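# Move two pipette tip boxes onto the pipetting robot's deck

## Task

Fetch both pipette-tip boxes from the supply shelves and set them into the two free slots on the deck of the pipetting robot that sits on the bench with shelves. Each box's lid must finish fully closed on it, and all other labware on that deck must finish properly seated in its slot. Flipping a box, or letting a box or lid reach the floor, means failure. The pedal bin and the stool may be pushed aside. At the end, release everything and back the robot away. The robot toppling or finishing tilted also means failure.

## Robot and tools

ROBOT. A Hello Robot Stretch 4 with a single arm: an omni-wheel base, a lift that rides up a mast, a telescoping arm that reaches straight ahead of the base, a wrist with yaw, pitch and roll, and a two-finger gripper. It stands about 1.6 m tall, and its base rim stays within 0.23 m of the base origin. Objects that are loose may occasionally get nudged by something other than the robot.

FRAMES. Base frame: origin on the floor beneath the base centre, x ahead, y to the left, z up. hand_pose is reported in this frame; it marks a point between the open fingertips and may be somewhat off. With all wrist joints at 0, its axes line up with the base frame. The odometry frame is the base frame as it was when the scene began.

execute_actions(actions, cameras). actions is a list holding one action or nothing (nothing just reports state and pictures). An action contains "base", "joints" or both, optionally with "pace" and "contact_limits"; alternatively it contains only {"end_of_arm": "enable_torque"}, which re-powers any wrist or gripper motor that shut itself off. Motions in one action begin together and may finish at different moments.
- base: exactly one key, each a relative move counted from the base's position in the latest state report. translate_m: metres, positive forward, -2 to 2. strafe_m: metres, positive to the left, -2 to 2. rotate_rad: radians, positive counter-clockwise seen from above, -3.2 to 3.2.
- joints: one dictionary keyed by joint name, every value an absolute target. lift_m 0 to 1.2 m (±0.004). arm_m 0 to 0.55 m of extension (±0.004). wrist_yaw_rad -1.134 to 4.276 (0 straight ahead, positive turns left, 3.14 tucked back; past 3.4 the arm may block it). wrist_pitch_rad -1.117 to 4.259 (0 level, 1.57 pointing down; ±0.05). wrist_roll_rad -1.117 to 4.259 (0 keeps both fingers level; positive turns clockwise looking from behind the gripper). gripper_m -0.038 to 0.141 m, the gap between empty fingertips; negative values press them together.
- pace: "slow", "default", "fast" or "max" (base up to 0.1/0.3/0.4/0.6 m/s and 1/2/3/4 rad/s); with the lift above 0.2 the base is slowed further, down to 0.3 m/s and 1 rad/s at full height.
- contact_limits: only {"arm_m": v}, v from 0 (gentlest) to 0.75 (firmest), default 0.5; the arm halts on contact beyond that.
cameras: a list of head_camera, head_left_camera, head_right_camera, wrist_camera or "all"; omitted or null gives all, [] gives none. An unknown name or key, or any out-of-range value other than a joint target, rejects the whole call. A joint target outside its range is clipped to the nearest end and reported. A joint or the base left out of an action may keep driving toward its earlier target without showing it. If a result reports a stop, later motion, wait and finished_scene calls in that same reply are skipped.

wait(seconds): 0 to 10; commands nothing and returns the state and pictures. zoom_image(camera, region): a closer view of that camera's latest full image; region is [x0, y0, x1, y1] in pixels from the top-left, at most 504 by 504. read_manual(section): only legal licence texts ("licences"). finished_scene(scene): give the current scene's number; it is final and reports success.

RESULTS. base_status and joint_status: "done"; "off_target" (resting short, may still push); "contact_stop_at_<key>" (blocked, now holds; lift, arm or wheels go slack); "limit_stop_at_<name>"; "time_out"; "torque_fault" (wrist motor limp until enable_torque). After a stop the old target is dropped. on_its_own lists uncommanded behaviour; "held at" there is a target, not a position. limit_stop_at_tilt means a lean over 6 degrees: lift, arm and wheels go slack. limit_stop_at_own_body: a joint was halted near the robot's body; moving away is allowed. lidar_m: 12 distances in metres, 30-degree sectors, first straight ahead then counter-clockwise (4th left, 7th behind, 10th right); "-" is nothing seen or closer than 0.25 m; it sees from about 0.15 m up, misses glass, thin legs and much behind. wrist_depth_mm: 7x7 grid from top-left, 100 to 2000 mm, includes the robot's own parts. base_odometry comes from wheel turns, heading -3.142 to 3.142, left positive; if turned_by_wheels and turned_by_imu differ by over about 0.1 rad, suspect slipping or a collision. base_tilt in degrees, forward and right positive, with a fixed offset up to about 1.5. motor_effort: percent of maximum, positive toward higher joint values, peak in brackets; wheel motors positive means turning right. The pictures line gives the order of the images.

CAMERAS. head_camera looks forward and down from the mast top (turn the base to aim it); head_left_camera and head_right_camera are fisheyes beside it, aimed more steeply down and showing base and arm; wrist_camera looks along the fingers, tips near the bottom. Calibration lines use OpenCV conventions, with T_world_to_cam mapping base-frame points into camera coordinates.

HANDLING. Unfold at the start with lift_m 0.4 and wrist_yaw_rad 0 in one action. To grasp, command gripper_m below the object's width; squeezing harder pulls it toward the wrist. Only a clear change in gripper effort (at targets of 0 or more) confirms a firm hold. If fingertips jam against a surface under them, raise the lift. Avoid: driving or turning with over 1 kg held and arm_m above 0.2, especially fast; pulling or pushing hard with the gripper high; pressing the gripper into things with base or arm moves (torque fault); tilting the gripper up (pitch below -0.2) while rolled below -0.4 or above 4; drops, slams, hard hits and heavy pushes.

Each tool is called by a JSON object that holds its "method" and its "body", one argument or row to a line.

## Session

{"method": "execute_actions", "body": {
  "actions": []
}}

Scene clock: 0.00 s.
base_odometry: x=+0.000 y=+0.000 heading=+0.000 (m, m, rad; odometry frame)
turned_by_wheels: +0.000 (rad since the last result)
turned_by_imu: +0.000 (rad since the last result)
base_tilt: forward=+0.6 right=+0.1 (deg)
lidar_m: 1.43 1.71 1.70 2.19 1.41 1.42 1.65 1.80 1.79 1.41 1.21 1.21
base_status: not commanded
joint_positions: lift_m=+0.190 arm_m=+0.000 wrist_yaw_rad=+3.185 wrist_pitch_rad=+0.018 wrist_roll_rad=+0.018 gripper_m=+0.057
joint_status: not commanded
motor_effort: lift_m=+19 arm_m=-1 wrist_yaw_rad=+1 wrist_pitch_rad=-5 wrist_roll_rad=+2 gripper_m=-2 wheel_0=+0 wheel_1=+0 wheel_2=+1 (%)
hand_pose: x=-0.1209 y=+0.0748 z=+0.3630 quat_wxyz=(-0.022, -0.009, +0.009, +1.000) (m; base frame)
wrist_depth_mm: - - 142 - - 1808 1576 / - - 139 - - 1537 1366 / - 106 138 - - 1808 1537 / - 123 139 - - 1708 1499 / 198 - - - 1808 1808 1537 / 206 1430 202 1499 209 1397 1336 / 206 904 917 140 960 1008 1042
pictures: head_camera, head_left_camera, head_right_camera, wrist_camera
camera_calibration (this result's frames):
wrist_camera: T_world_to_cam=[[-0.0772601, 0.996124, 0.0420448, -0.0897535], [-0.0387641, 0.0391378, -0.998482, 0.424467], [-0.996257, -0.0787726, 0.0355901, 0.09908], [0, 0, 0, 1]] pos_world=[0.108229, 0.0805978, 0.42407]
Images, in order (width x height): head_camera 420x560, head_left_camera 420x672, head_right_camera 420x672, wrist_camera 616x392.

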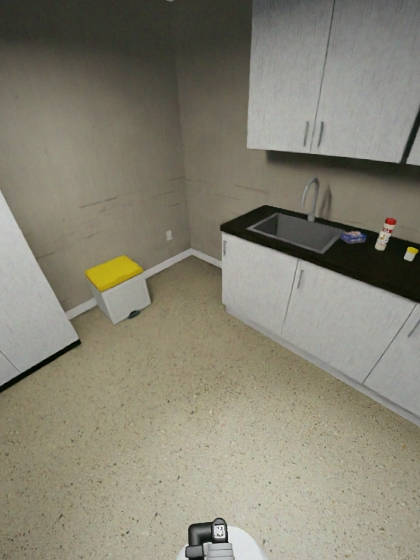

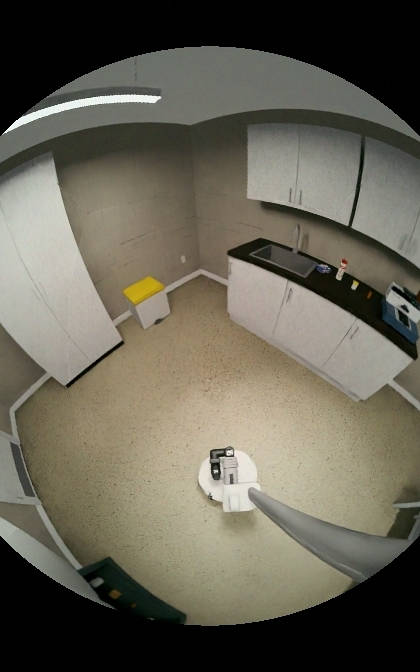

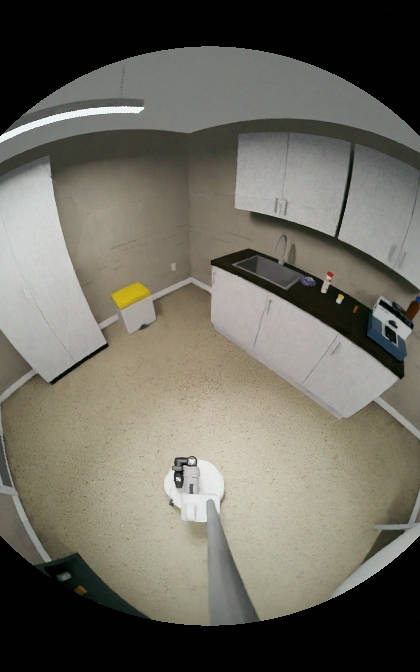

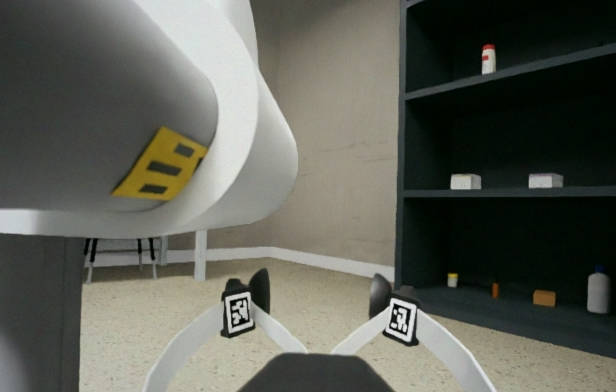

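{"method": "execute_actions", "body": {
  "actions": [
    {"base":{"rotate_rad":2.32},"joints":{"lift_m":0.5,"wrist_yaw_rad":0,"wrist_roll_rad":0,"gripper_m":0.141},"pace":"fast"}
  ],
  "cameras": []
}}

{"method": "execute_actions", "body": {
  "actions": [
    {"base":{"translate_m":0.7},"joints":{"wrist_pitch_rad":0.35},"pace":"fast"}
  ],
  "cameras": ["head_camera","wrist_camera","head_left_camera"]
}}

Scene clock: 3.30 s.
base_odometry: x=+0.000 y=+0.000 heading=+2.320 (m, m, rad; odometry frame)
turned_by_wheels: +2.320 (rad since the last result)
turned_by_imu: +2.346 (rad since the last result)
base_tilt: forward=+0.7 right=+0.1 (deg)
lidar_m: 1.39 1.45 1.90 1.82 1.89 1.28 1.23 1.27 1.80 1.68 1.77 1.96
base_status: done
joint_positions: lift_m=+0.500 arm_m=+0.000 wrist_yaw_rad=+0.000 wrist_pitch_rad=+0.018 wrist_roll_rad=+0.001 gripper_m=+0.141
joint_status: all done
motor_effort: lift_m=+24(27) arm_m=-1(0) wrist_yaw_rad=+0(5) wrist_pitch_rad=-6(6) wrist_roll_rad=+0(1) gripper_m=-1(5) wheel_0=-1(9) wheel_1=+0(6) wheel_2=+0(10) (%)
hand_pose: x=+0.4596 y=-0.0873 z=+0.6727 quat_wxyz=(+1.000, +0.000, +0.009, +0.000) (m; base frame)
wrist_depth_mm: 1336 1397 1336 1464 1661 1618 1576 / 1308 1618 1618 1661 1661 1618 1576 / 1308 1464 1499 1618 1618 1618 1618 / 1281 1618 1576 1661 1661 1618 1618 / 1229 1499 1336 1576 1618 1576 1576 / 1336 1537 216 1618 1576 208 1576 / 1308 1366 1397 142 1576 1576 1537
pictures: none
No camera images: the call's "cameras" was empty. Leave "cameras" out to get every camera's image.

Scene clock: 6.33 s.
base_odometry: x=-0.477 y=+0.513 heading=+2.320 (m, m, rad; odometry frame)
turned_by_wheels: +0.000 (rad since the last result)
turned_by_imu: +0.000 (rad since the last result)
base_tilt: forward=+0.7 right=+0.1 (deg)
lidar_m: 0.69 0.73 0.99 1.81 1.88 2.05 1.93 2.02 1.80 1.70 1.68 1.25
base_status: done
joint_positions: lift_m=+0.500 arm_m=+0.000 wrist_yaw_rad=+0.000 wrist_pitch_rad=+0.352 wrist_roll_rad=+0.001 gripper_m=+0.141
joint_status: all done
motor_effort: lift_m=+24(24) arm_m=-1(0) wrist_yaw_rad=+0(0) wrist_pitch_rad=-5(5) wrist_roll_rad=+0(0) gripper_m=+1(2) wheel_0=+0(4) wheel_1=+0(9) wheel_2=+2(16) (%)
hand_pose: x=+0.4419 y=-0.0874 z=+0.5784 quat_wxyz=(+0.985, +0.000, +0.175, +0.000) (m; base frame)
wrist_depth_mm: 854 842 820 854 854 842 831 / 891 878 854 891 878 878 866 / 904 904 798 917 931 917 891 / 539 554 517 960 976 976 946 / 1008 991 991 1025 1025 1008 976 / 1008 917 216 1078 1042 208 1042 / 809 809 798 142 946 960 976
pictures: head_camera, head_left_camera, wrist_camera
camera_calibration (this result's frames):
wrist_camera: T_world_to_cam=[[0.0516851, -0.997658, 0.0448123, -0.126636], [-0.292111, -0.0580125, -0.954623, 0.745874], [0.954987, 0.0362496, -0.294425, -0.0219963], [0, 0, 0, 1]] pos_world=[0.245429, -0.0822725, 0.711227]
Images, in order (width x height): head_camera 420x560, head_left_camera 420x672, wrist_camera 616x392.

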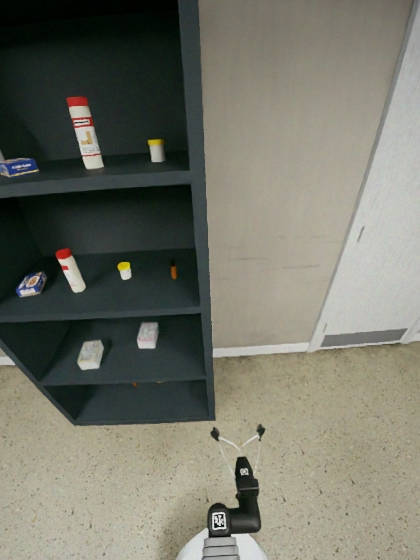

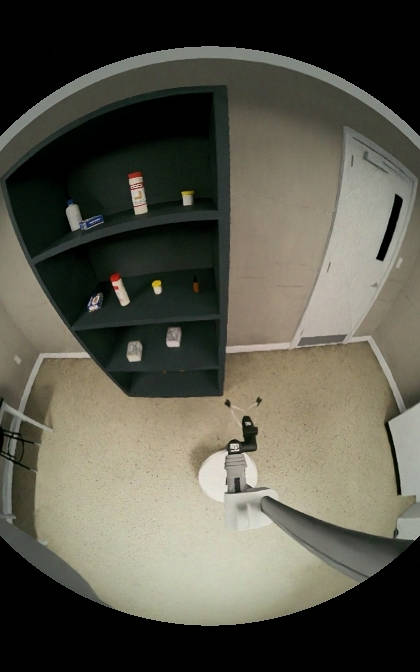

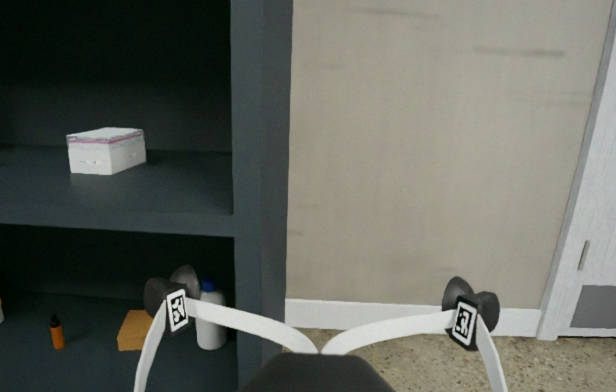

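{"method": "execute_actions", "body": {
  "actions": [
    {"base":{"strafe_m":0.44},"joints":{"arm_m":0.15,"lift_m":0.49},"pace":"fast"}
  ],
  "cameras": []
}}

{"method": "execute_actions", "body": {
  "actions": [
    {"base":{"translate_m":0.1},"joints":{"arm_m":0.27}}
  ],
  "cameras": ["head_camera","wrist_camera"]
}}

Scene clock: 9.73 s.
base_odometry: x=-0.799 y=+0.213 heading=+2.320 (m, m, rad; odometry frame)
turned_by_wheels: +0.000 (rad since the last result)
turned_by_imu: +0.002 (rad since the last result)
base_tilt: forward=+0.7 right=+0.1 (deg)
lidar_m: 0.69 0.72 1.68 1.38 1.44 2.69 1.95 2.03 2.25 2.15 1.70 0.73
base_status: done
joint_positions: lift_m=+0.490 arm_m=+0.149 wrist_yaw_rad=+0.000 wrist_pitch_rad=+0.352 wrist_roll_rad=+0.001 gripper_m=+0.141
joint_status: all done
motor_effort: lift_m=+15(22) arm_m=+5(5) wrist_yaw_rad=+1(2) wrist_pitch_rad=-6(6) wrist_roll_rad=+0(1) gripper_m=-1(1) wheel_0=+0(11) wheel_1=-1(13) wheel_2=+0(1) (%)
hand_pose: x=+0.5909 y=-0.0874 z=+0.5692 quat_wxyz=(+0.985, +0.000, +0.175, +0.000) (m; base frame)
wrist_depth_mm: 647 707 691 683 691 676 500 / 654 732 723 715 723 699 484 / 640 759 759 741 750 707 480 / 413 439 535 500 569 580 473 / 355 353 362 370 377 382 392 / 676 866 215 866 345 208 436 / 683 778 820 142 707 574 469
pictures: none
No camera images: the call's "cameras" was empty. Leave "cameras" out to get every camera's image.

Scene clock: 11.27 s.
base_odometry: x=-0.867 y=+0.286 heading=+2.320 (m, m, rad; odometry frame)
turned_by_wheels: +0.000 (rad since the last result)
turned_by_imu: +0.000 (rad since the last result)
base_tilt: forward=+0.7 right=+0.2 (deg)
lidar_m: 0.59 0.62 1.52 1.38 1.44 1.95 2.05 2.13 2.26 2.13 1.56 0.62
base_status: done
joint_positions: lift_m=+0.490 arm_m=+0.269 wrist_yaw_rad=+0.000 wrist_pitch_rad=+0.352 wrist_roll_rad=+0.001 gripper_m=+0.141
joint_status: all done
motor_effort: lift_m=+14(14) arm_m=+5(5) wrist_yaw_rad=+0(1) wrist_pitch_rad=-4(4) wrist_roll_rad=+0(1) gripper_m=+1(1) wheel_0=+2(2) wheel_1=+1(7) wheel_2=-2(7) (%)
hand_pose: x=+0.7109 y=-0.0874 z=+0.5692 quat_wxyz=(+0.985, +0.000, +0.175, +0.000) (m; base frame)
wrist_depth_mm: 504 504 496 496 488 484 477 / 525 525 521 517 517 504 477 / 549 544 539 539 535 530 477 / 500 517 535 373 549 544 469 / 306 351 359 300 355 382 389 / 259 251 216 277 281 208 286 / 212 213 217 142 223 224 235
pictures: head_camera, wrist_camera
camera_calibration (this result's frames):
wrist_camera: T_world_to_cam=[[0.051745, -0.997655, 0.0448063, -0.140147], [-0.292216, -0.0580285, -0.95459, 0.815658], [0.954951, 0.0363021, -0.294534, -0.281485], [0, 0, 0, 1]] pos_world=[0.514405, -0.0822684, 0.701992]
Images, in order (width x height): head_camera 420x560, wrist_camera 616x392.

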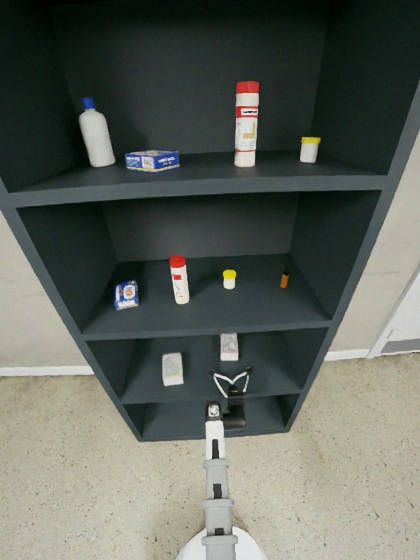

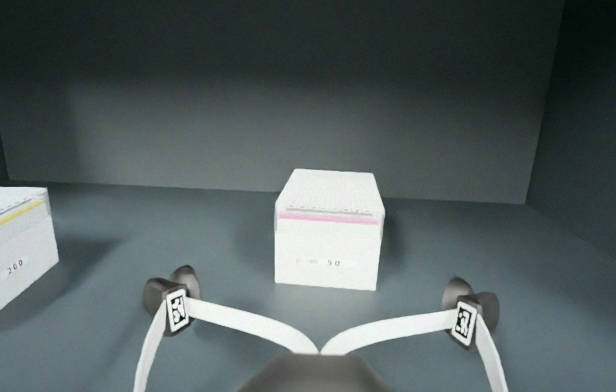

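{"method": "execute_actions", "body": {
  "actions": [
    {"joints":{"arm_m":0.392,"lift_m":0.482,"wrist_yaw_rad":-0.035},"pace":"slow"}
  ],
  "cameras": ["wrist_camera"]
}}

Scene clock: 14.57 s.
base_odometry: x=-0.867 y=+0.286 heading=+2.320 (m, m, rad; odometry frame)
turned_by_wheels: +0.000 (rad since the last result)
turned_by_imu: +0.001 (rad since the last result)
base_tilt: forward=+0.6 right=+0.1 (deg)
lidar_m: 0.59 0.60 1.50 1.35 1.43 1.95 2.02 2.10 2.24 2.13 1.55 0.62
base_status: not commanded
joint_positions: lift_m=+0.482 arm_m=+0.391 wrist_yaw_rad=-0.035 wrist_pitch_rad=+0.352 wrist_roll_rad=+0.001 gripper_m=+0.141
joint_status: all done
motor_effort: lift_m=+14(14) arm_m=+5(6) wrist_yaw_rad=+1(3) wrist_pitch_rad=-5(5) wrist_roll_rad=+1(1) gripper_m=+0(1) wheel_0=+2(2) wheel_1=+1(2) wheel_2=-2(2) (%)
hand_pose: x=+0.8296 y=-0.0968 z=+0.5612 quat_wxyz=(+0.984, +0.003, +0.175, -0.017) (m; base frame)
wrist_depth_mm: 387 384 387 384 387 387 387 / 399 402 404 402 404 404 402 / 421 421 421 421 421 421 415 / 436 436 436 436 442 439 433 / 325 334 340 205 334 364 370 / 246 239 187 180 180 208 271 / 201 203 195 142 200 212 219
pictures: wrist_camera
camera_calibration (this result's frames):
wrist_camera: T_world_to_cam=[[0.0166724, -0.998857, 0.0448069, -0.12639], [-0.294074, -0.0477298, -0.95459, 0.844732], [0.955637, 0.00273878, -0.294534, -0.400658], [0, 0, 0, 1]] pos_world=[0.633404, -0.0848289, 0.694029]
Images, in order (width x height): wrist_camera 616x392.

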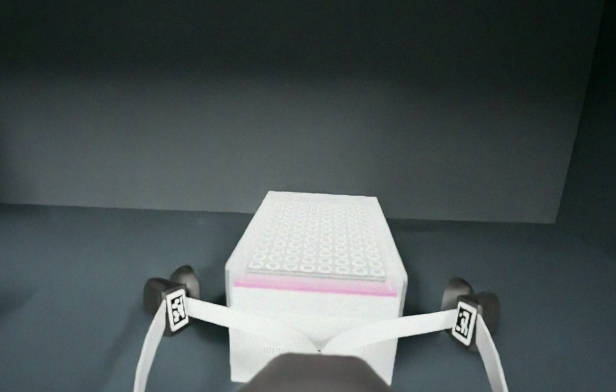

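{"method": "execute_actions", "body": {
  "actions": [
    {"joints":{"gripper_m":0.04}}
  ],
  "cameras": []
}}

{"method": "execute_actions", "body": {
  "actions": [
    {"joints":{"lift_m":0.51},"pace":"slow"}
  ],
  "cameras": ["wrist_camera"]
}}

Scene clock: 17.23 s.
base_odometry: x=-0.867 y=+0.286 heading=+2.320 (m, m, rad; odometry frame)
turned_by_wheels: +0.000 (rad since the last result)
turned_by_imu: +0.001 (rad since the last result)
base_tilt: forward=+0.6 right=+0.2 (deg)
lidar_m: 0.58 0.61 1.55 1.38 1.42 1.96 2.05 2.13 2.23 2.14 1.56 0.62
base_status: not commanded
joint_positions: lift_m=+0.482 arm_m=+0.391 wrist_yaw_rad=-0.035 wrist_pitch_rad=+0.353 wrist_roll_rad=+0.000 gripper_m=+0.040
joint_status: all done
motor_effort: lift_m=+14(14) arm_m=+5(5) wrist_yaw_rad=+1(1) wrist_pitch_rad=-9(8) wrist_roll_rad=+0(0) gripper_m=-15(18) wheel_0=+2(2) wheel_1=+2(2) wheel_2=-2(2) (%)
hand_pose: x=+0.8295 y=-0.0968 z=+0.5609 quat_wxyz=(+0.984, +0.003, +0.176, -0.017) (m; base frame)
wrist_depth_mm: 384 384 384 384 384 384 389 / 402 402 404 402 404 404 402 / 424 421 424 424 421 421 415 / 430 439 436 433 445 442 433 / 325 332 336 196 314 359 368 / 245 250 178 171 171 266 271 / 200 196 196 173 178 172 216
pictures: none
No camera images: the call's "cameras" was empty. Leave "cameras" out to get every camera's image.

Scene clock: 18.27 s.
base_odometry: x=-0.867 y=+0.286 heading=+2.320 (m, m, rad; odometry frame)
turned_by_wheels: +0.000 (rad since the last result)
turned_by_imu: +0.000 (rad since the last result)
base_tilt: forward=+0.7 right=+0.0 (deg)
lidar_m: 0.59 0.61 1.52 1.37 1.43 1.97 2.04 2.14 2.23 2.14 1.56 0.61
base_status: not commanded
joint_positions: lift_m=+0.510 arm_m=+0.391 wrist_yaw_rad=-0.035 wrist_pitch_rad=+0.353 wrist_roll_rad=+0.000 gripper_m=+0.040
joint_status: all done
motor_effort: lift_m=+25(26) arm_m=+5(5) wrist_yaw_rad=+1(1) wrist_pitch_rad=-9(9) wrist_roll_rad=+0(1) gripper_m=-16(13) wheel_0=+2(2) wheel_1=+2(1) wheel_2=-2(2) (%)
hand_pose: x=+0.8295 y=-0.0968 z=+0.5879 quat_wxyz=(+0.984, +0.003, +0.176, -0.017) (m; base frame)
wrist_depth_mm: 387 387 387 384 384 384 387 / 402 402 402 399 402 402 402 / 418 421 421 421 421 421 415 / 442 442 439 433 442 439 433 / 379 389 397 196 368 424 407 / 287 296 179 170 171 314 315 / 236 230 231 173 178 172 259
pictures: wrist_camera
camera_calibration (this result's frames):
wrist_camera: T_world_to_cam=[[0.0168041, -0.998857, 0.0447579, -0.127644], [-0.295461, -0.0477258, -0.954162, 0.871088], [0.955207, 0.00280958, -0.295925, -0.391515], [0, 0, 0, 1]] pos_world=[0.633495, -0.0848249, 0.721013]
Images, in order (width x height): wrist_camera 616x392.

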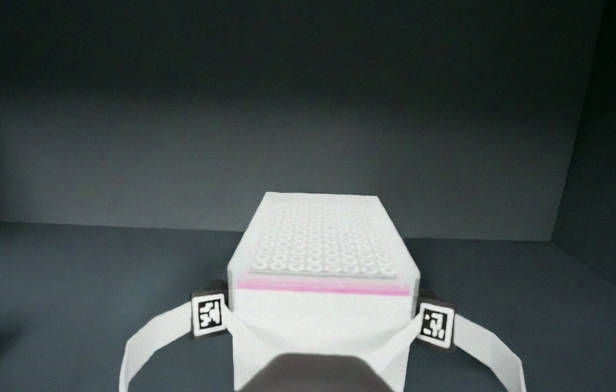

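{"method": "execute_actions", "body": {
  "actions": [
    {"base":{"translate_m":-0.7},"joints":{"arm_m":0.05}}
  ],
  "cameras": []
}}

{"method": "execute_actions", "body": {
  "actions": [
    {"base":{"rotate_rad":1.56},"joints":{"lift_m":0.8,"wrist_yaw_rad":0},"pace":"slow"}
  ],
  "cameras": ["head_camera"]
}}

Scene clock: 23.17 s.
base_odometry: x=-0.390 y=-0.226 heading=+2.320 (m, m, rad; odometry frame)
turned_by_wheels: +0.000 (rad since the last result)
turned_by_imu: +0.002 (rad since the last result)
base_tilt: forward=+0.7 right=+0.1 (deg)
lidar_m: 0.55 1.36 1.43 1.37 1.43 2.07 1.34 1.37 1.88 2.15 2.23 1.35
base_status: done
joint_positions: lift_m=+0.510 arm_m=+0.051 wrist_yaw_rad=-0.035 wrist_pitch_rad=+0.354 wrist_roll_rad=+0.000 gripper_m=+0.040
joint_status: all done
motor_effort: lift_m=+25(25) arm_m=-5(5) wrist_yaw_rad=+1(1) wrist_pitch_rad=-9(10) wrist_roll_rad=+1(1) gripper_m=-15(16) wheel_0=-2(10) wheel_1=-1(8) wheel_2=+1(10) (%)
hand_pose: x=+0.4892 y=-0.0968 z=+0.5879 quat_wxyz=(+0.984, +0.003, +0.176, -0.017) (m; base frame)
wrist_depth_mm: 1336 1060 1308 1308 1182 1308 1336 / 1397 1160 1336 1366 1308 1397 1430 / 1464 1098 1366 1229 1042 1464 1464 / 1499 1308 1499 1464 1308 1537 1499 / 1499 1308 1366 196 1078 1576 1576 / 1118 1118 179 170 171 1229 1229 / 931 878 891 173 177 172 976
pictures: none
No camera images: the call's "cameras" was empty. Leave "cameras" out to get every camera's image.

Scene clock: 26.13 s.
base_odometry: x=-0.390 y=-0.226 heading=-2.404 (m, m, rad; odometry frame)
turned_by_wheels: +1.559 (rad since the last result)
turned_by_imu: +1.577 (rad since the last result)
base_tilt: forward=+0.7 right=+0.2 (deg)
lidar_m: 0.56 1.43 2.04 1.34 1.41 1.92 2.16 2.24 1.35 1.29 1.34 1.40
base_status: done
joint_positions: lift_m=+0.800 arm_m=+0.051 wrist_yaw_rad=+0.000 wrist_pitch_rad=+0.353 wrist_roll_rad=+0.000 gripper_m=+0.040
joint_status: all done
motor_effort: lift_m=+25(25) arm_m=-4(5) wrist_yaw_rad=+0(5) wrist_pitch_rad=-9(8) wrist_roll_rad=+1(0) gripper_m=-15(16) wheel_0=-3(5) wheel_1=-2(6) wheel_2=-4(5) (%)
hand_pose: x=+0.4924 y=-0.0874 z=+0.8779 quat_wxyz=(+0.984, +0.000, +0.176, +0.000) (m; base frame)
wrist_depth_mm: 1708 1661 1499 1255 1255 1205 1618 / 1808 1756 1708 1708 1708 1255 1661 / 1863 1708 1464 1281 1336 1281 1708 / - 1921 1921 1078 1118 1098 1808 / - - 1921 197 1708 1921 1983 / 1537 1618 179 170 171 1576 1708 / 1281 1255 1255 173 178 172 1366
pictures: head_camera
Images, in order (width x height): head_camera 420x560.

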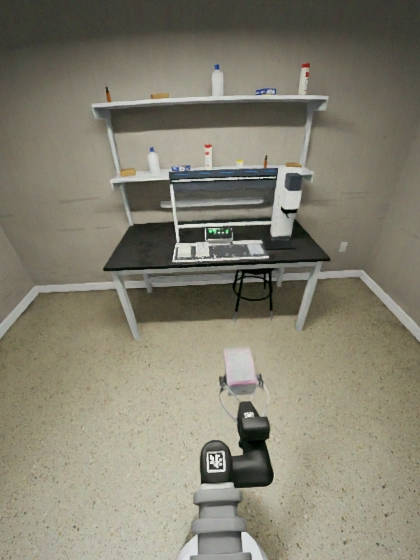

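{"method": "execute_actions", "body": {
  "actions": [
    {"base":{"translate_m":0.71},"joints":{"arm_m":0.15,"lift_m":0.78}}
  ],
  "cameras": ["head_camera","wrist_camera"]
}}

Scene clock: 30.43 s.
base_odometry: x=-0.916 y=-0.704 heading=-2.404 (m, m, rad; odometry frame)
turned_by_wheels: +0.000 (rad since the last result)
turned_by_imu: +0.000 (rad since the last result)
base_tilt: forward=+0.8 right=+0.2 (deg)
lidar_m: 0.65 0.68 0.95 1.72 1.41 1.93 2.87 2.57 1.35 1.31 0.93 0.67
base_status: done
joint_positions: lift_m=+0.780 arm_m=+0.149 wrist_yaw_rad=+0.000 wrist_pitch_rad=+0.353 wrist_roll_rad=+0.000 gripper_m=+0.040
joint_status: all done
motor_effort: lift_m=+15(25) arm_m=+5(5) wrist_yaw_rad=+1(2) wrist_pitch_rad=-9(8) wrist_roll_rad=+0(0) gripper_m=-16(14) wheel_0=+2(7) wheel_1=+2(8) wheel_2=-1(8) (%)
hand_pose: x=+0.5907 y=-0.0874 z=+0.8587 quat_wxyz=(+0.984, +0.000, +0.176, +0.000) (m; base frame)
wrist_depth_mm: 976 960 946 946 946 917 931 / 991 976 976 976 976 960 960 / 1042 1025 1025 1025 1008 1008 991 / 683 691 715 530 640 788 668 / 452 430 377 196 430 488 504 / 351 345 179 170 171 364 368 / 379 322 320 173 177 172 314
pictures: head_camera, wrist_camera
camera_calibration (this result's frames):
wrist_camera: T_world_to_cam=[[0.0517455, -0.997657, 0.0447508, -0.146877], [-0.293697, -0.0580318, -0.954136, 1.05744], [0.954497, 0.0362291, -0.296011, -0.079924], [0, 0, 0, 1]] pos_world=[0.394454, -0.0822727, 0.991854]
Images, in order (width x height): head_camera 420x560, wrist_camera 616x392.

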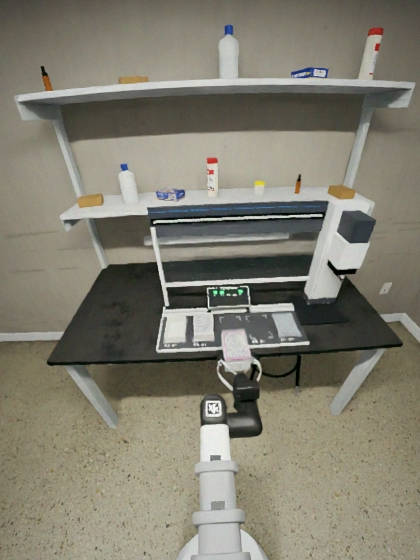

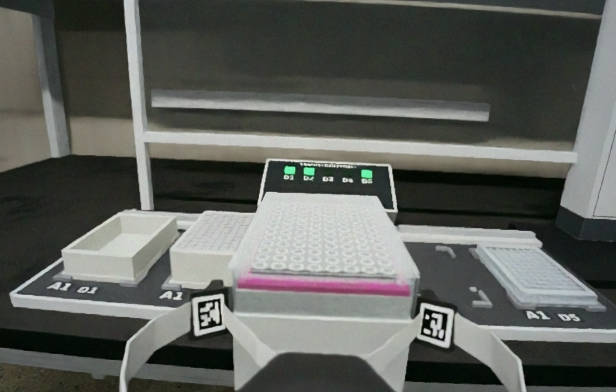

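{"method": "execute_actions", "body": {
  "actions": [
    {"base":{"strafe_m":-0.007},"joints":{"arm_m":0.3},"pace":"slow"}
  ],
  "cameras": ["wrist_camera"]
}}

Scene clock: 34.47 s.
base_odometry: x=-0.920 y=-0.699 heading=-2.404 (m, m, rad; odometry frame)
turned_by_wheels: +0.000 (rad since the last result)
turned_by_imu: +0.001 (rad since the last result)
base_tilt: forward=+0.7 right=+0.2 (deg)
lidar_m: 0.65 0.69 0.93 1.75 1.42 1.92 2.87 2.55 1.34 1.32 0.94 0.66
base_status: done
joint_positions: lift_m=+0.780 arm_m=+0.299 wrist_yaw_rad=+0.000 wrist_pitch_rad=+0.353 wrist_roll_rad=+0.000 gripper_m=+0.040
joint_status: all done
motor_effort: lift_m=+15(15) arm_m=+6(5) wrist_yaw_rad=+0(1) wrist_pitch_rad=-8(9) wrist_roll_rad=+0(0) gripper_m=-16(15) wheel_0=+3(7) wheel_1=-3(6) wheel_2=+0(5) (%)
hand_pose: x=+0.7407 y=-0.0874 z=+0.8587 quat_wxyz=(+0.984, +0.000, +0.176, +0.000) (m; base frame)
wrist_depth_mm: 831 831 820 809 798 788 788 / 854 854 831 831 820 820 831 / 904 891 891 878 854 866 854 / 640 699 661 430 433 723 741 / 455 455 397 196 377 517 530 / 317 277 179 170 171 366 368 / 255 231 244 174 178 172 296
pictures: wrist_camera
camera_calibration (this result's frames):
wrist_camera: T_world_to_cam=[[0.0516796, -0.997661, 0.0447509, -0.154605], [-0.293701, -0.0580125, -0.954136, 1.10148], [0.954499, 0.036166, -0.296011, -0.223041], [0, 0, 0, 1]] pos_world=[0.544387, -0.0822776, 0.991854]
Images, in order (width x height): wrist_camera 616x392.

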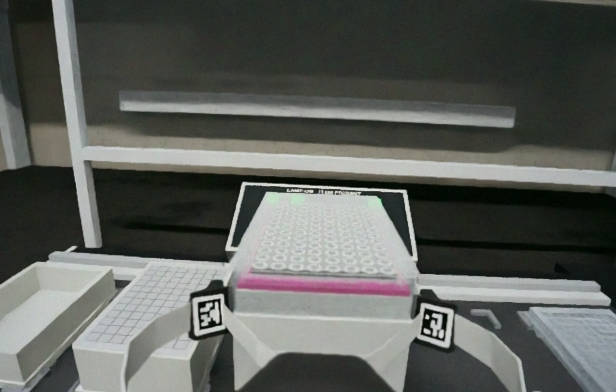

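{"method": "execute_actions", "body": {
  "actions": [
    {"base":{"strafe_m":-0.003},"joints":{"arm_m":0.342,"wrist_yaw_rad":0.012,"lift_m":0.75},"pace":"slow"}
  ],
  "cameras": []
}}

{"method": "execute_actions", "body": {
  "actions": [
    {"joints":{"lift_m":0.734,"gripper_m":0.055,"arm_m":0.336},"pace":"slow"}
  ],
  "cameras": ["wrist_camera"]
}}

Scene clock: 38.73 s.
base_odometry: x=-0.922 y=-0.697 heading=-2.404 (m, m, rad; odometry frame)
turned_by_wheels: +0.000 (rad since the last result)
turned_by_imu: +0.001 (rad since the last result)
base_tilt: forward=+0.7 right=+0.1 (deg)
lidar_m: 0.63 0.67 0.94 1.74 1.43 1.92 2.87 2.55 1.34 1.32 0.92 0.69
base_status: done
joint_positions: lift_m=+0.750 arm_m=+0.341 wrist_yaw_rad=+0.012 wrist_pitch_rad=+0.353 wrist_roll_rad=+0.000 gripper_m=+0.040
joint_status: all done
motor_effort: lift_m=+14(14) arm_m=+5(4) wrist_yaw_rad=+1(4) wrist_pitch_rad=-9(10) wrist_roll_rad=+1(0) gripper_m=-17(15) wheel_0=+2(4) wheel_1=-4(3) wheel_2=+0(3) (%)
hand_pose: x=+0.7837 y=-0.0842 z=+0.8288 quat_wxyz=(+0.984, -0.001, +0.176, +0.006) (m; base frame)
wrist_depth_mm: 809 798 788 768 759 759 741 / 831 809 798 798 778 768 788 / 842 854 842 831 831 798 788 / 539 603 525 364 366 691 715 / 357 359 336 196 322 452 455 / 248 228 179 170 171 315 315 / 185 182 226 174 178 172 260
pictures: none
No camera images: the call's "cameras" was empty. Leave "cameras" out to get every camera's image.

Scene clock: 39.73 s.
base_odometry: x=-0.922 y=-0.697 heading=-2.404 (m, m, rad; odometry frame)
turned_by_wheels: +0.000 (rad since the last result)
turned_by_imu: +0.000 (rad since the last result)
base_tilt: forward=+0.6 right=+0.1 (deg)
lidar_m: 0.62 0.67 0.95 1.72 1.41 1.96 2.85 2.56 1.33 1.30 0.95 0.67
base_status: not commanded
joint_positions: lift_m=+0.734 arm_m=+0.337 wrist_yaw_rad=+0.012 wrist_pitch_rad=+0.353 wrist_roll_rad=+0.000 gripper_m=+0.055
joint_status: all done
motor_effort: lift_m=+15(15) arm_m=-5(5) wrist_yaw_rad=+1(1) wrist_pitch_rad=-10(10) wrist_roll_rad=+0(1) gripper_m=-12(14) wheel_0=+1(1) wheel_1=-4(4) wheel_2=+0(0) (%)
hand_pose: x=+0.7795 y=-0.0842 z=+0.8127 quat_wxyz=(+0.984, -0.001, +0.176, +0.006) (m; base frame)
wrist_depth_mm: 798 798 788 778 768 759 750 / 842 842 809 798 778 768 788 / 798 788 798 842 820 820 809 / 504 559 480 351 351 634 647 / 301 268 290 200 325 389 421 / 198 202 181 176 176 286 283 / 187 183 211 179 183 217 236
pictures: wrist_camera
camera_calibration (this result's frames):
wrist_camera: T_world_to_cam=[[0.063516, -0.996977, 0.044751, -0.160512], [-0.292991, -0.0614941, -0.954136, 1.06834], [0.954003, 0.0474912, -0.296011, -0.272481], [0, 0, 0, 1]] pos_world=[0.583158, -0.081389, 0.945871]
Images, in order (width x height): wrist_camera 616x392.

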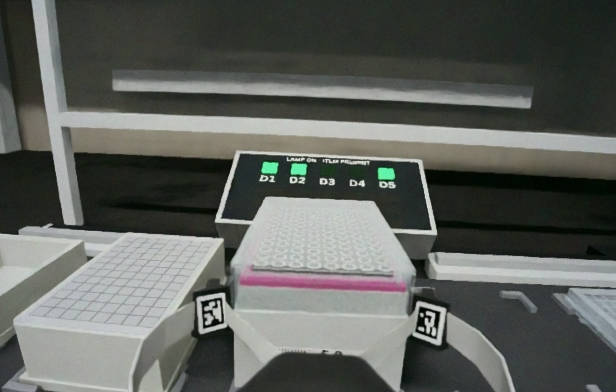

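{"method": "execute_actions", "body": {
  "actions": [
    {"joints":{"lift_m":0.725},"pace":"slow"}
  ],
  "cameras": ["wrist_camera"]
}}

Scene clock: 40.87 s.
base_odometry: x=-0.922 y=-0.697 heading=-2.404 (m, m, rad; odometry frame)
turned_by_wheels: +0.000 (rad since the last result)
turned_by_imu: +0.000 (rad since the last result)
base_tilt: forward=+0.7 right=+0.2 (deg)
lidar_m: 0.65 0.67 0.94 1.74 1.41 1.95 2.88 2.52 1.33 1.31 0.94 0.67
base_status: not commanded
joint_positions: lift_m=+0.725 arm_m=+0.337 wrist_yaw_rad=+0.012 wrist_pitch_rad=+0.352 wrist_roll_rad=+0.000 gripper_m=+0.055
joint_status: all done
motor_effort: lift_m=+14(15) arm_m=-5(5) wrist_yaw_rad=+1(1) wrist_pitch_rad=-3(9) wrist_roll_rad=+1(1) gripper_m=-12(11) wheel_0=+2(2) wheel_1=-3(4) wheel_2=+0(0) (%)
hand_pose: x=+0.7796 y=-0.0842 z=+0.8043 quat_wxyz=(+0.985, -0.001, +0.175, +0.006) (m; base frame)
wrist_depth_mm: 798 798 788 778 768 759 759 / 842 831 798 798 788 778 788 / 778 854 842 382 389 831 798 / 480 535 459 342 342 615 634 / 293 251 286 198 322 340 362 / 184 189 180 175 176 274 276 / 186 182 202 179 184 208 222
pictures: wrist_camera
camera_calibration (this result's frames):
wrist_camera: T_world_to_cam=[[0.0634403, -0.996978, 0.0448368, -0.16015], [-0.291393, -0.0614742, -0.954626, 1.05945], [0.954497, 0.0474966, -0.294413, -0.276812], [0, 0, 0, 1]] pos_world=[0.583091, -0.0813898, 0.937058]
Images, in order (width x height): wrist_camera 616x392.

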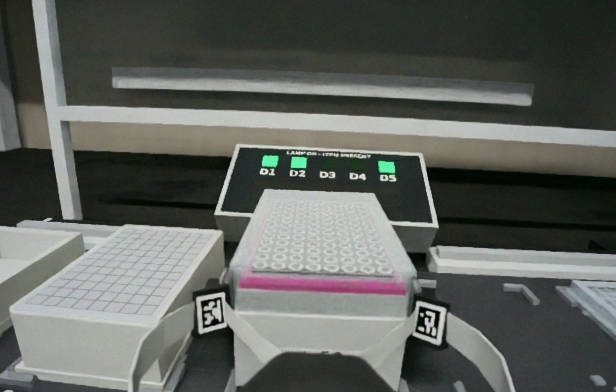

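Back rests on bracket; pull back a little.

{"method": "execute_actions", "body": {
  "actions": [
    {"joints":{"arm_m":0.332},"pace":"slow","contact_limits":{"arm_m":0.15}}
  ],
  "cameras": ["wrist_camera"]
}}

Scene clock: 42.03 s.
base_odometry: x=-0.922 y=-0.697 heading=-2.404 (m, m, rad; odometry frame)
turned_by_wheels: +0.000 (rad since the last result)
turned_by_imu: +0.000 (rad since the last result)
base_tilt: forward=+0.6 right=+0.2 (deg)
lidar_m: 0.65 0.67 0.95 1.74 1.42 1.91 2.89 2.52 1.34 1.30 0.90 0.67
base_status: not commanded
joint_positions: lift_m=+0.725 arm_m=+0.333 wrist_yaw_rad=+0.012 wrist_pitch_rad=+0.352 wrist_roll_rad=+0.000 gripper_m=+0.055
joint_status: all done
motor_effort: lift_m=+14(14) arm_m=-5(4) wrist_yaw_rad=+1(1) wrist_pitch_rad=-5(4) wrist_roll_rad=+0(0) gripper_m=-11(12) wheel_0=+1(2) wheel_1=-3(4) wheel_2=+0(0) (%)
contact_limits: arm_m 0.15
hand_pose: x=+0.7757 y=-0.0842 z=+0.8043 quat_wxyz=(+0.985, -0.001, +0.175, +0.006) (m; base frame)
wrist_depth_mm: 809 798 788 778 768 768 750 / 831 820 809 798 788 778 798 / 768 866 854 384 389 831 809 / 496 535 459 343 345 609 627 / 294 251 286 198 322 338 343 / 186 189 180 175 176 274 274 / 190 187 200 179 185 207 221
pictures: wrist_camera
camera_calibration (this result's frames):
wrist_camera: T_world_to_cam=[[0.0634525, -0.996977, 0.0448388, -0.159906], [-0.291356, -0.0614779, -0.954637, 1.05828], [0.954508, 0.04751, -0.294376, -0.273053], [0, 0, 0, 1]] pos_world=[0.579114, -0.0813887, 0.937061]
Images, in order (width x height): wrist_camera 616x392.

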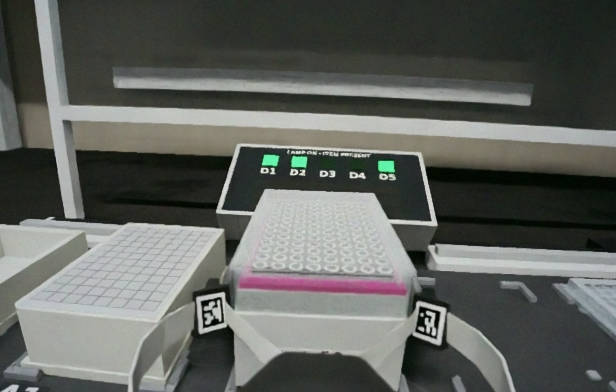

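{"method": "execute_actions", "body": {
  "actions": [
    {"base":{"strafe_m":-0.004},"pace":"slow"}
  ],
  "cameras": ["wrist_camera"]
}}

Scene clock: 43.63 s.
base_odometry: x=-0.925 y=-0.694 heading=-2.404 (m, m, rad; odometry frame)
turned_by_wheels: +0.000 (rad since the last result)
turned_by_imu: +0.000 (rad since the last result)
base_tilt: forward=+0.6 right=+0.2 (deg)
lidar_m: 0.65 0.66 0.94 1.75 1.45 1.94 2.89 2.55 1.35 1.30 0.91 0.67
base_status: done
joint_positions: lift_m=+0.725 arm_m=+0.333 wrist_yaw_rad=+0.012 wrist_pitch_rad=+0.352 wrist_roll_rad=+0.000 gripper_m=+0.055
joint_status: not commanded
motor_effort: lift_m=+14(14) arm_m=-5(5) wrist_yaw_rad=+0(0) wrist_pitch_rad=-4(3) wrist_roll_rad=+0(0) gripper_m=-10(12) wheel_0=+3(4) wheel_1=-4(7) wheel_2=+0(2) (%)
hand_pose: x=+0.7757 y=-0.0841 z=+0.8043 quat_wxyz=(+0.985, -0.001, +0.175, +0.006) (m; base frame)
wrist_depth_mm: 798 798 798 778 768 759 750 / 842 831 809 798 798 788 788 / 778 854 842 384 392 831 809 / 484 539 364 343 343 615 634 / 294 250 293 198 322 338 343 / 186 189 181 175 176 273 276 / 191 187 201 178 185 207 222
pictures: wrist_camera
camera_calibration (this result's frames):
wrist_camera: T_world_to_cam=[[0.06387, -0.99695, 0.0448398, -0.160116], [-0.291319, -0.0616003, -0.954641, 1.05826], [0.954491, 0.0479102, -0.294365, -0.273046], [0, 0, 0, 1]] pos_world=[0.579137, -0.0813571, 0.937062]
Images, in order (width x height): wrist_camera 616x392.

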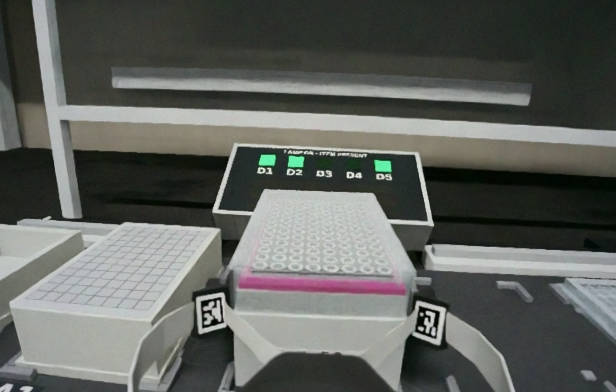

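{"method": "execute_actions", "body": {
  "actions": [
    {"joints":{"arm_m":0.337},"pace":"slow","contact_limits":{"arm_m":0.15}}
  ],
  "cameras": ["wrist_camera","head_camera"]
}}

{"method": "zoom_image", "body": {
  "camera": "head_camera",
  "region": [180, 290, 280, 360]
}}

Scene clock: 45.37 s.
base_odometry: x=-0.925 y=-0.694 heading=-2.404 (m, m, rad; odometry frame)
turned_by_wheels: +0.000 (rad since the last result)
turned_by_imu: +0.000 (rad since the last result)
base_tilt: forward=+0.6 right=+0.2 (deg)
lidar_m: 0.65 0.67 0.95 1.73 1.44 1.94 2.86 2.51 1.33 1.31 0.92 0.68
base_status: not commanded
joint_positions: lift_m=+0.725 arm_m=+0.336 wrist_yaw_rad=+0.012 wrist_pitch_rad=+0.352 wrist_roll_rad=+0.000 gripper_m=+0.055
joint_status: all done
motor_effort: lift_m=+14(14) arm_m=+6(6) wrist_yaw_rad=+0(0) wrist_pitch_rad=-4(4) wrist_roll_rad=+0(0) gripper_m=-10(10) wheel_0=+3(3) wheel_1=-4(4) wheel_2=+0(0) (%)
contact_limits: arm_m 0.15
hand_pose: x=+0.7789 y=-0.0841 z=+0.8043 quat_wxyz=(+0.985, -0.001, +0.175, +0.006) (m; base frame)
wrist_depth_mm: 788 809 788 788 759 768 750 / 820 820 809 809 778 768 778 / 831 854 854 379 831 831 809 / 480 544 359 342 343 615 627 / 294 250 291 198 322 338 359 / 184 189 180 175 176 274 276 / 187 183 201 179 185 207 222
pictures: head_camera, wrist_camera
camera_calibration (this result's frames):
wrist_camera: T_world_to_cam=[[0.0638806, -0.996948, 0.0448698, -0.160351], [-0.291316, -0.061632, -0.954639, 1.05918], [0.954492, 0.0479116, -0.294364, -0.276079], [0, 0, 0, 1]] pos_world=[0.582315, -0.0813553, 0.937062]
Images, in order (width x height): head_camera 420x560, wrist_camera 616x392.

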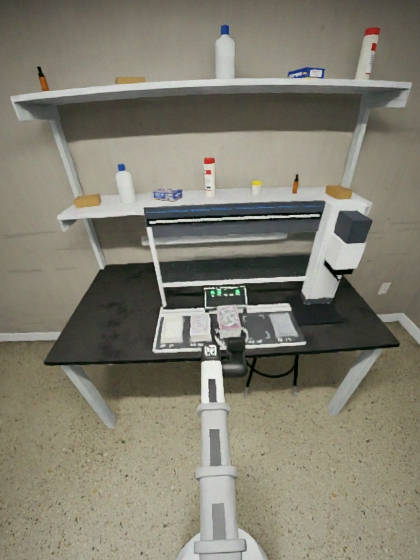

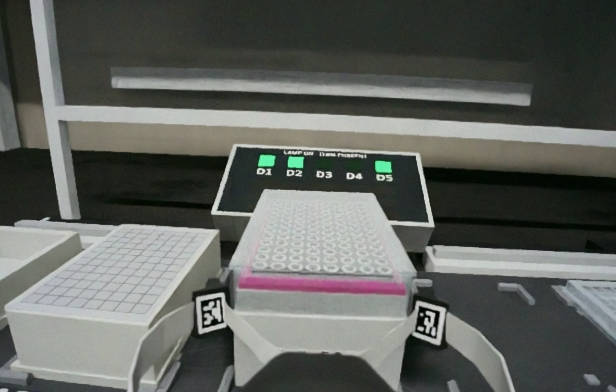

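Region (180, 290, 280, 360) of head_camera's 420x560 image, scaled by 5.040, with more detail than that image has; it fills the top 353 rows of this view, and the rest is white.

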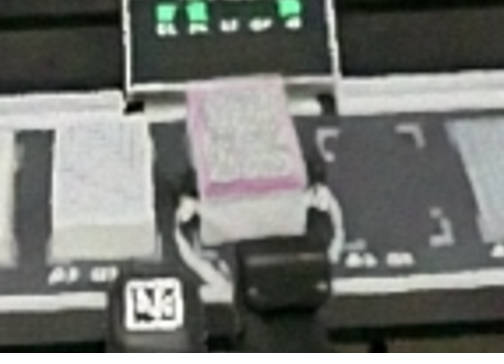

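{"method": "execute_actions", "body": {
  "actions": [
    {"joints":{"lift_m":0.733},"pace":"slow"}
  ],
  "cameras": []
}}

{"method": "execute_actions", "body": {
  "actions": [
    {"base":{"strafe_m":0.007},"joints":{"wrist_yaw_rad":-0.02,"arm_m":0.335},"pace":"slow"}
  ],
  "cameras": []
}}

{"method": "execute_actions", "body": {
  "actions": [
    {"joints":{"lift_m":0.724},"pace":"slow"}
  ],
  "cameras": ["wrist_camera"]
}}

Scene clock: 51.47 s.
base_odometry: x=-0.925 y=-0.694 heading=-2.404 (m, m, rad; odometry frame)
turned_by_wheels: +0.000 (rad since the last result)
turned_by_imu: +0.001 (rad since the last result)
base_tilt: forward=+0.6 right=+0.1 (deg)
lidar_m: 0.65 0.67 0.96 1.75 1.44 1.94 2.86 2.53 1.33 1.32 0.94 0.66
base_status: not commanded
joint_positions: lift_m=+0.733 arm_m=+0.336 wrist_yaw_rad=+0.012 wrist_pitch_rad=+0.353 wrist_roll_rad=+0.000 gripper_m=+0.055
joint_status: all done
motor_effort: lift_m=+25(25) arm_m=+5(5) wrist_yaw_rad=+1(0) wrist_pitch_rad=-8(9) wrist_roll_rad=+0(1) gripper_m=-12(12) wheel_0=+3(3) wheel_1=-4(4) wheel_2=+0(0) (%)
hand_pose: x=+0.7787 y=-0.0841 z=+0.8110 quat_wxyz=(+0.984, -0.001, +0.176, +0.006) (m; base frame)
wrist_depth_mm: 798 798 788 778 768 759 750 / 831 842 809 798 788 778 778 / 854 854 392 831 831 809 809 / 492 554 370 349 349 634 654 / 298 263 303 200 320 382 418 / 193 198 180 175 176 283 286 / 187 183 208 179 184 215 235
pictures: none
No camera images: the call's "cameras" was empty. Leave "cameras" out to get every camera's image.

Scene clock: 52.23 s.
base_odometry: x=-0.920 y=-0.699 heading=-2.404 (m, m, rad; odometry frame)
turned_by_wheels: +0.000 (rad since the last result)
turned_by_imu: +0.000 (rad since the last result)
base_tilt: forward=+0.6 right=+0.2 (deg)
lidar_m: 0.66 0.66 0.96 1.72 1.42 1.92 2.88 2.54 1.32 1.30 0.93 0.67
base_status: done
joint_positions: lift_m=+0.733 arm_m=+0.336 wrist_yaw_rad=-0.020 wrist_pitch_rad=+0.353 wrist_roll_rad=+0.000 gripper_m=+0.055
joint_status: all done
motor_effort: lift_m=+25(25) arm_m=-5(5) wrist_yaw_rad=+0(2) wrist_pitch_rad=-8(9) wrist_roll_rad=+1(1) gripper_m=-11(12) wheel_0=-2(6) wheel_1=+3(4) wheel_2=+0(2) (%)
hand_pose: x=+0.7757 y=-0.0928 z=+0.8109 quat_wxyz=(+0.984, +0.002, +0.176, -0.010) (m; base frame)
wrist_depth_mm: 788 788 778 778 768 778 759 / 809 809 809 798 788 788 809 / 750 854 397 399 831 820 831 / 496 554 370 349 364 627 647 / 297 264 310 200 329 349 389 / 195 198 181 175 176 285 285 / 186 183 208 179 184 215 236
pictures: none
No camera images: the call's "cameras" was empty. Leave "cameras" out to get every camera's image.

Scene clock: 52.93 s.
base_odometry: x=-0.920 y=-0.699 heading=-2.404 (m, m, rad; odometry frame)
turned_by_wheels: +0.000 (rad since the last result)
turned_by_imu: +0.000 (rad since the last result)
base_tilt: forward=+0.6 right=+0.1 (deg)
lidar_m: 0.65 0.66 0.96 1.71 1.44 1.95 2.88 2.56 1.33 1.29 0.91 0.67
base_status: not commanded
joint_positions: lift_m=+0.725 arm_m=+0.336 wrist_yaw_rad=-0.020 wrist_pitch_rad=+0.351 wrist_roll_rad=+0.000 gripper_m=+0.055
joint_status: all done
motor_effort: lift_m=+13(23) arm_m=-4(5) wrist_yaw_rad=+1(2) wrist_pitch_rad=-2(9) wrist_roll_rad=+2(1) gripper_m=-9(11) wheel_0=-2(3) wheel_1=+3(3) wheel_2=+0(0) (%)
hand_pose: x=+0.7758 y=-0.0929 z=+0.8036 quat_wxyz=(+0.985, +0.002, +0.174, -0.010) (m; base frame)
wrist_depth_mm: 788 788 778 778 768 778 768 / 809 809 809 809 778 788 809 / 732 842 854 384 831 831 831 / 484 539 353 345 357 621 640 / 282 251 291 199 322 345 345 / 185 189 181 175 175 274 276 / 185 182 201 179 185 208 222
pictures: wrist_camera
camera_calibration (this result's frames):
wrist_camera: T_world_to_cam=[[0.0312995, -0.998494, 0.045059, -0.143952], [-0.29228, -0.0522539, -0.954904, 1.05891], [0.955821, 0.0167182, -0.293475, -0.277548], [0, 0, 0, 1]] pos_world=[0.579291, -0.0837629, 0.936195]
Images, in order (width x height): wrist_camera 616x392.

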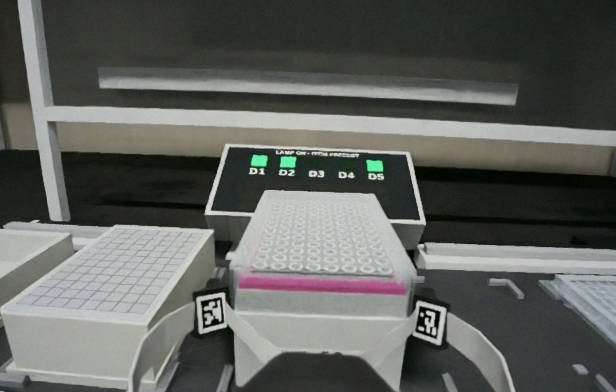

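{"method": "execute_actions", "body": {
  "actions": [
    {"joints":{"gripper_m":0.093,"arm_m":0.327},"pace":"slow"}
  ],
  "cameras": []
}}

{"method": "execute_actions", "body": {
  "actions": [
    {"joints":{"arm_m":0.23},"pace":"slow"}
  ],
  "cameras": ["wrist_camera"]
}}

{"method": "zoom_image", "body": {
  "camera": "wrist_camera",
  "region": [210, 150, 450, 340]
}}

Scene clock: 55.70 s.
base_odometry: x=-0.920 y=-0.699 heading=-2.404 (m, m, rad; odometry frame)
turned_by_wheels: +0.000 (rad since the last result)
turned_by_imu: +0.001 (rad since the last result)
base_tilt: forward=+0.6 right=+0.2 (deg)
lidar_m: 0.66 0.67 0.95 1.74 1.43 1.94 2.88 2.53 1.33 1.32 0.93 0.66
base_status: not commanded
joint_positions: lift_m=+0.724 arm_m=+0.328 wrist_yaw_rad=-0.019 wrist_pitch_rad=+0.352 wrist_roll_rad=+0.000 gripper_m=+0.093
joint_status: all done
motor_effort: lift_m=+14(14) arm_m=-4(6) wrist_yaw_rad=-1(1) wrist_pitch_rad=-5(6) wrist_roll_rad=+2(0) gripper_m=-2(9) wheel_0=-1(2) wheel_1=+3(3) wheel_2=+0(0) (%)
hand_pose: x=+0.7677 y=-0.0927 z=+0.8032 quat_wxyz=(+0.984, +0.002, +0.175, -0.010) (m; base frame)
wrist_depth_mm: 798 788 798 788 778 788 768 / 820 768 809 809 820 798 798 / 759 842 854 392 392 842 842 / 469 530 368 347 357 609 627 / 281 247 277 202 340 349 351 / 190 189 184 182 183 272 273 / 193 193 199 141 197 206 220
pictures: none
No camera images: the call's "cameras" was empty. Leave "cameras" out to get every camera's image.

Scene clock: 57.97 s.
base_odometry: x=-0.920 y=-0.699 heading=-2.404 (m, m, rad; odometry frame)
turned_by_wheels: +0.000 (rad since the last result)
turned_by_imu: +0.000 (rad since the last result)
base_tilt: forward=+0.7 right=+0.1 (deg)
lidar_m: 0.64 0.64 0.95 1.73 1.41 1.93 2.87 2.53 1.33 1.32 0.94 0.69
base_status: not commanded
joint_positions: lift_m=+0.724 arm_m=+0.231 wrist_yaw_rad=-0.020 wrist_pitch_rad=+0.352 wrist_roll_rad=+0.000 gripper_m=+0.093
joint_status: all done
motor_effort: lift_m=+14(14) arm_m=-5(4) wrist_yaw_rad=+0(1) wrist_pitch_rad=-5(5) wrist_roll_rad=+2(3) gripper_m=-3(3) wheel_0=-2(2) wheel_1=+3(3) wheel_2=+0(0) (%)
hand_pose: x=+0.6708 y=-0.0928 z=+0.8031 quat_wxyz=(+0.984, +0.002, +0.175, -0.010) (m; base frame)
wrist_depth_mm: 891 878 878 866 866 866 866 / 917 854 854 904 891 891 904 / 891 854 931 480 842 917 931 / 492 397 430 314 445 609 621 / 286 285 298 276 342 366 373 / 253 255 198 265 218 272 274 / 225 225 225 141 229 227 242
pictures: wrist_camera
camera_calibration (this result's frames):
wrist_camera: T_world_to_cam=[[0.0319138, -0.998463, 0.045305, -0.141134], [-0.293606, -0.0526934, -0.954473, 1.02832], [0.955394, 0.017159, -0.294837, -0.175918], [0, 0, 0, 1]] pos_world=[0.474497, -0.0837129, 0.936033]
Images, in order (width x height): wrist_camera 616x392.

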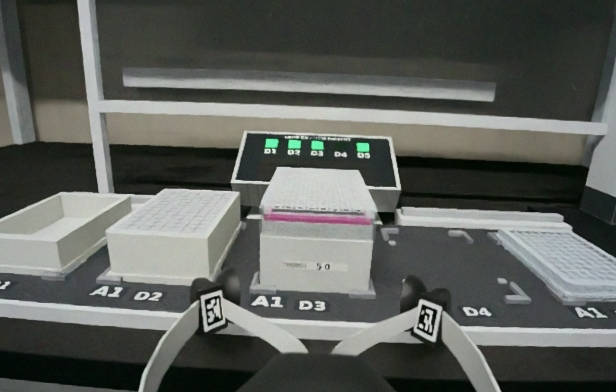

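Region (210, 150, 450, 340) of wrist_camera's 616x392 image, scaled by 2.100; it fills the top 399 rows of this view, and the rest is white.

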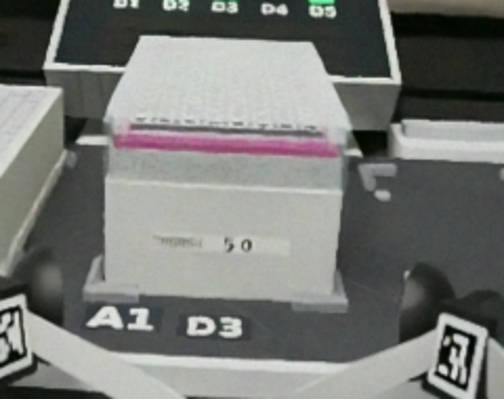

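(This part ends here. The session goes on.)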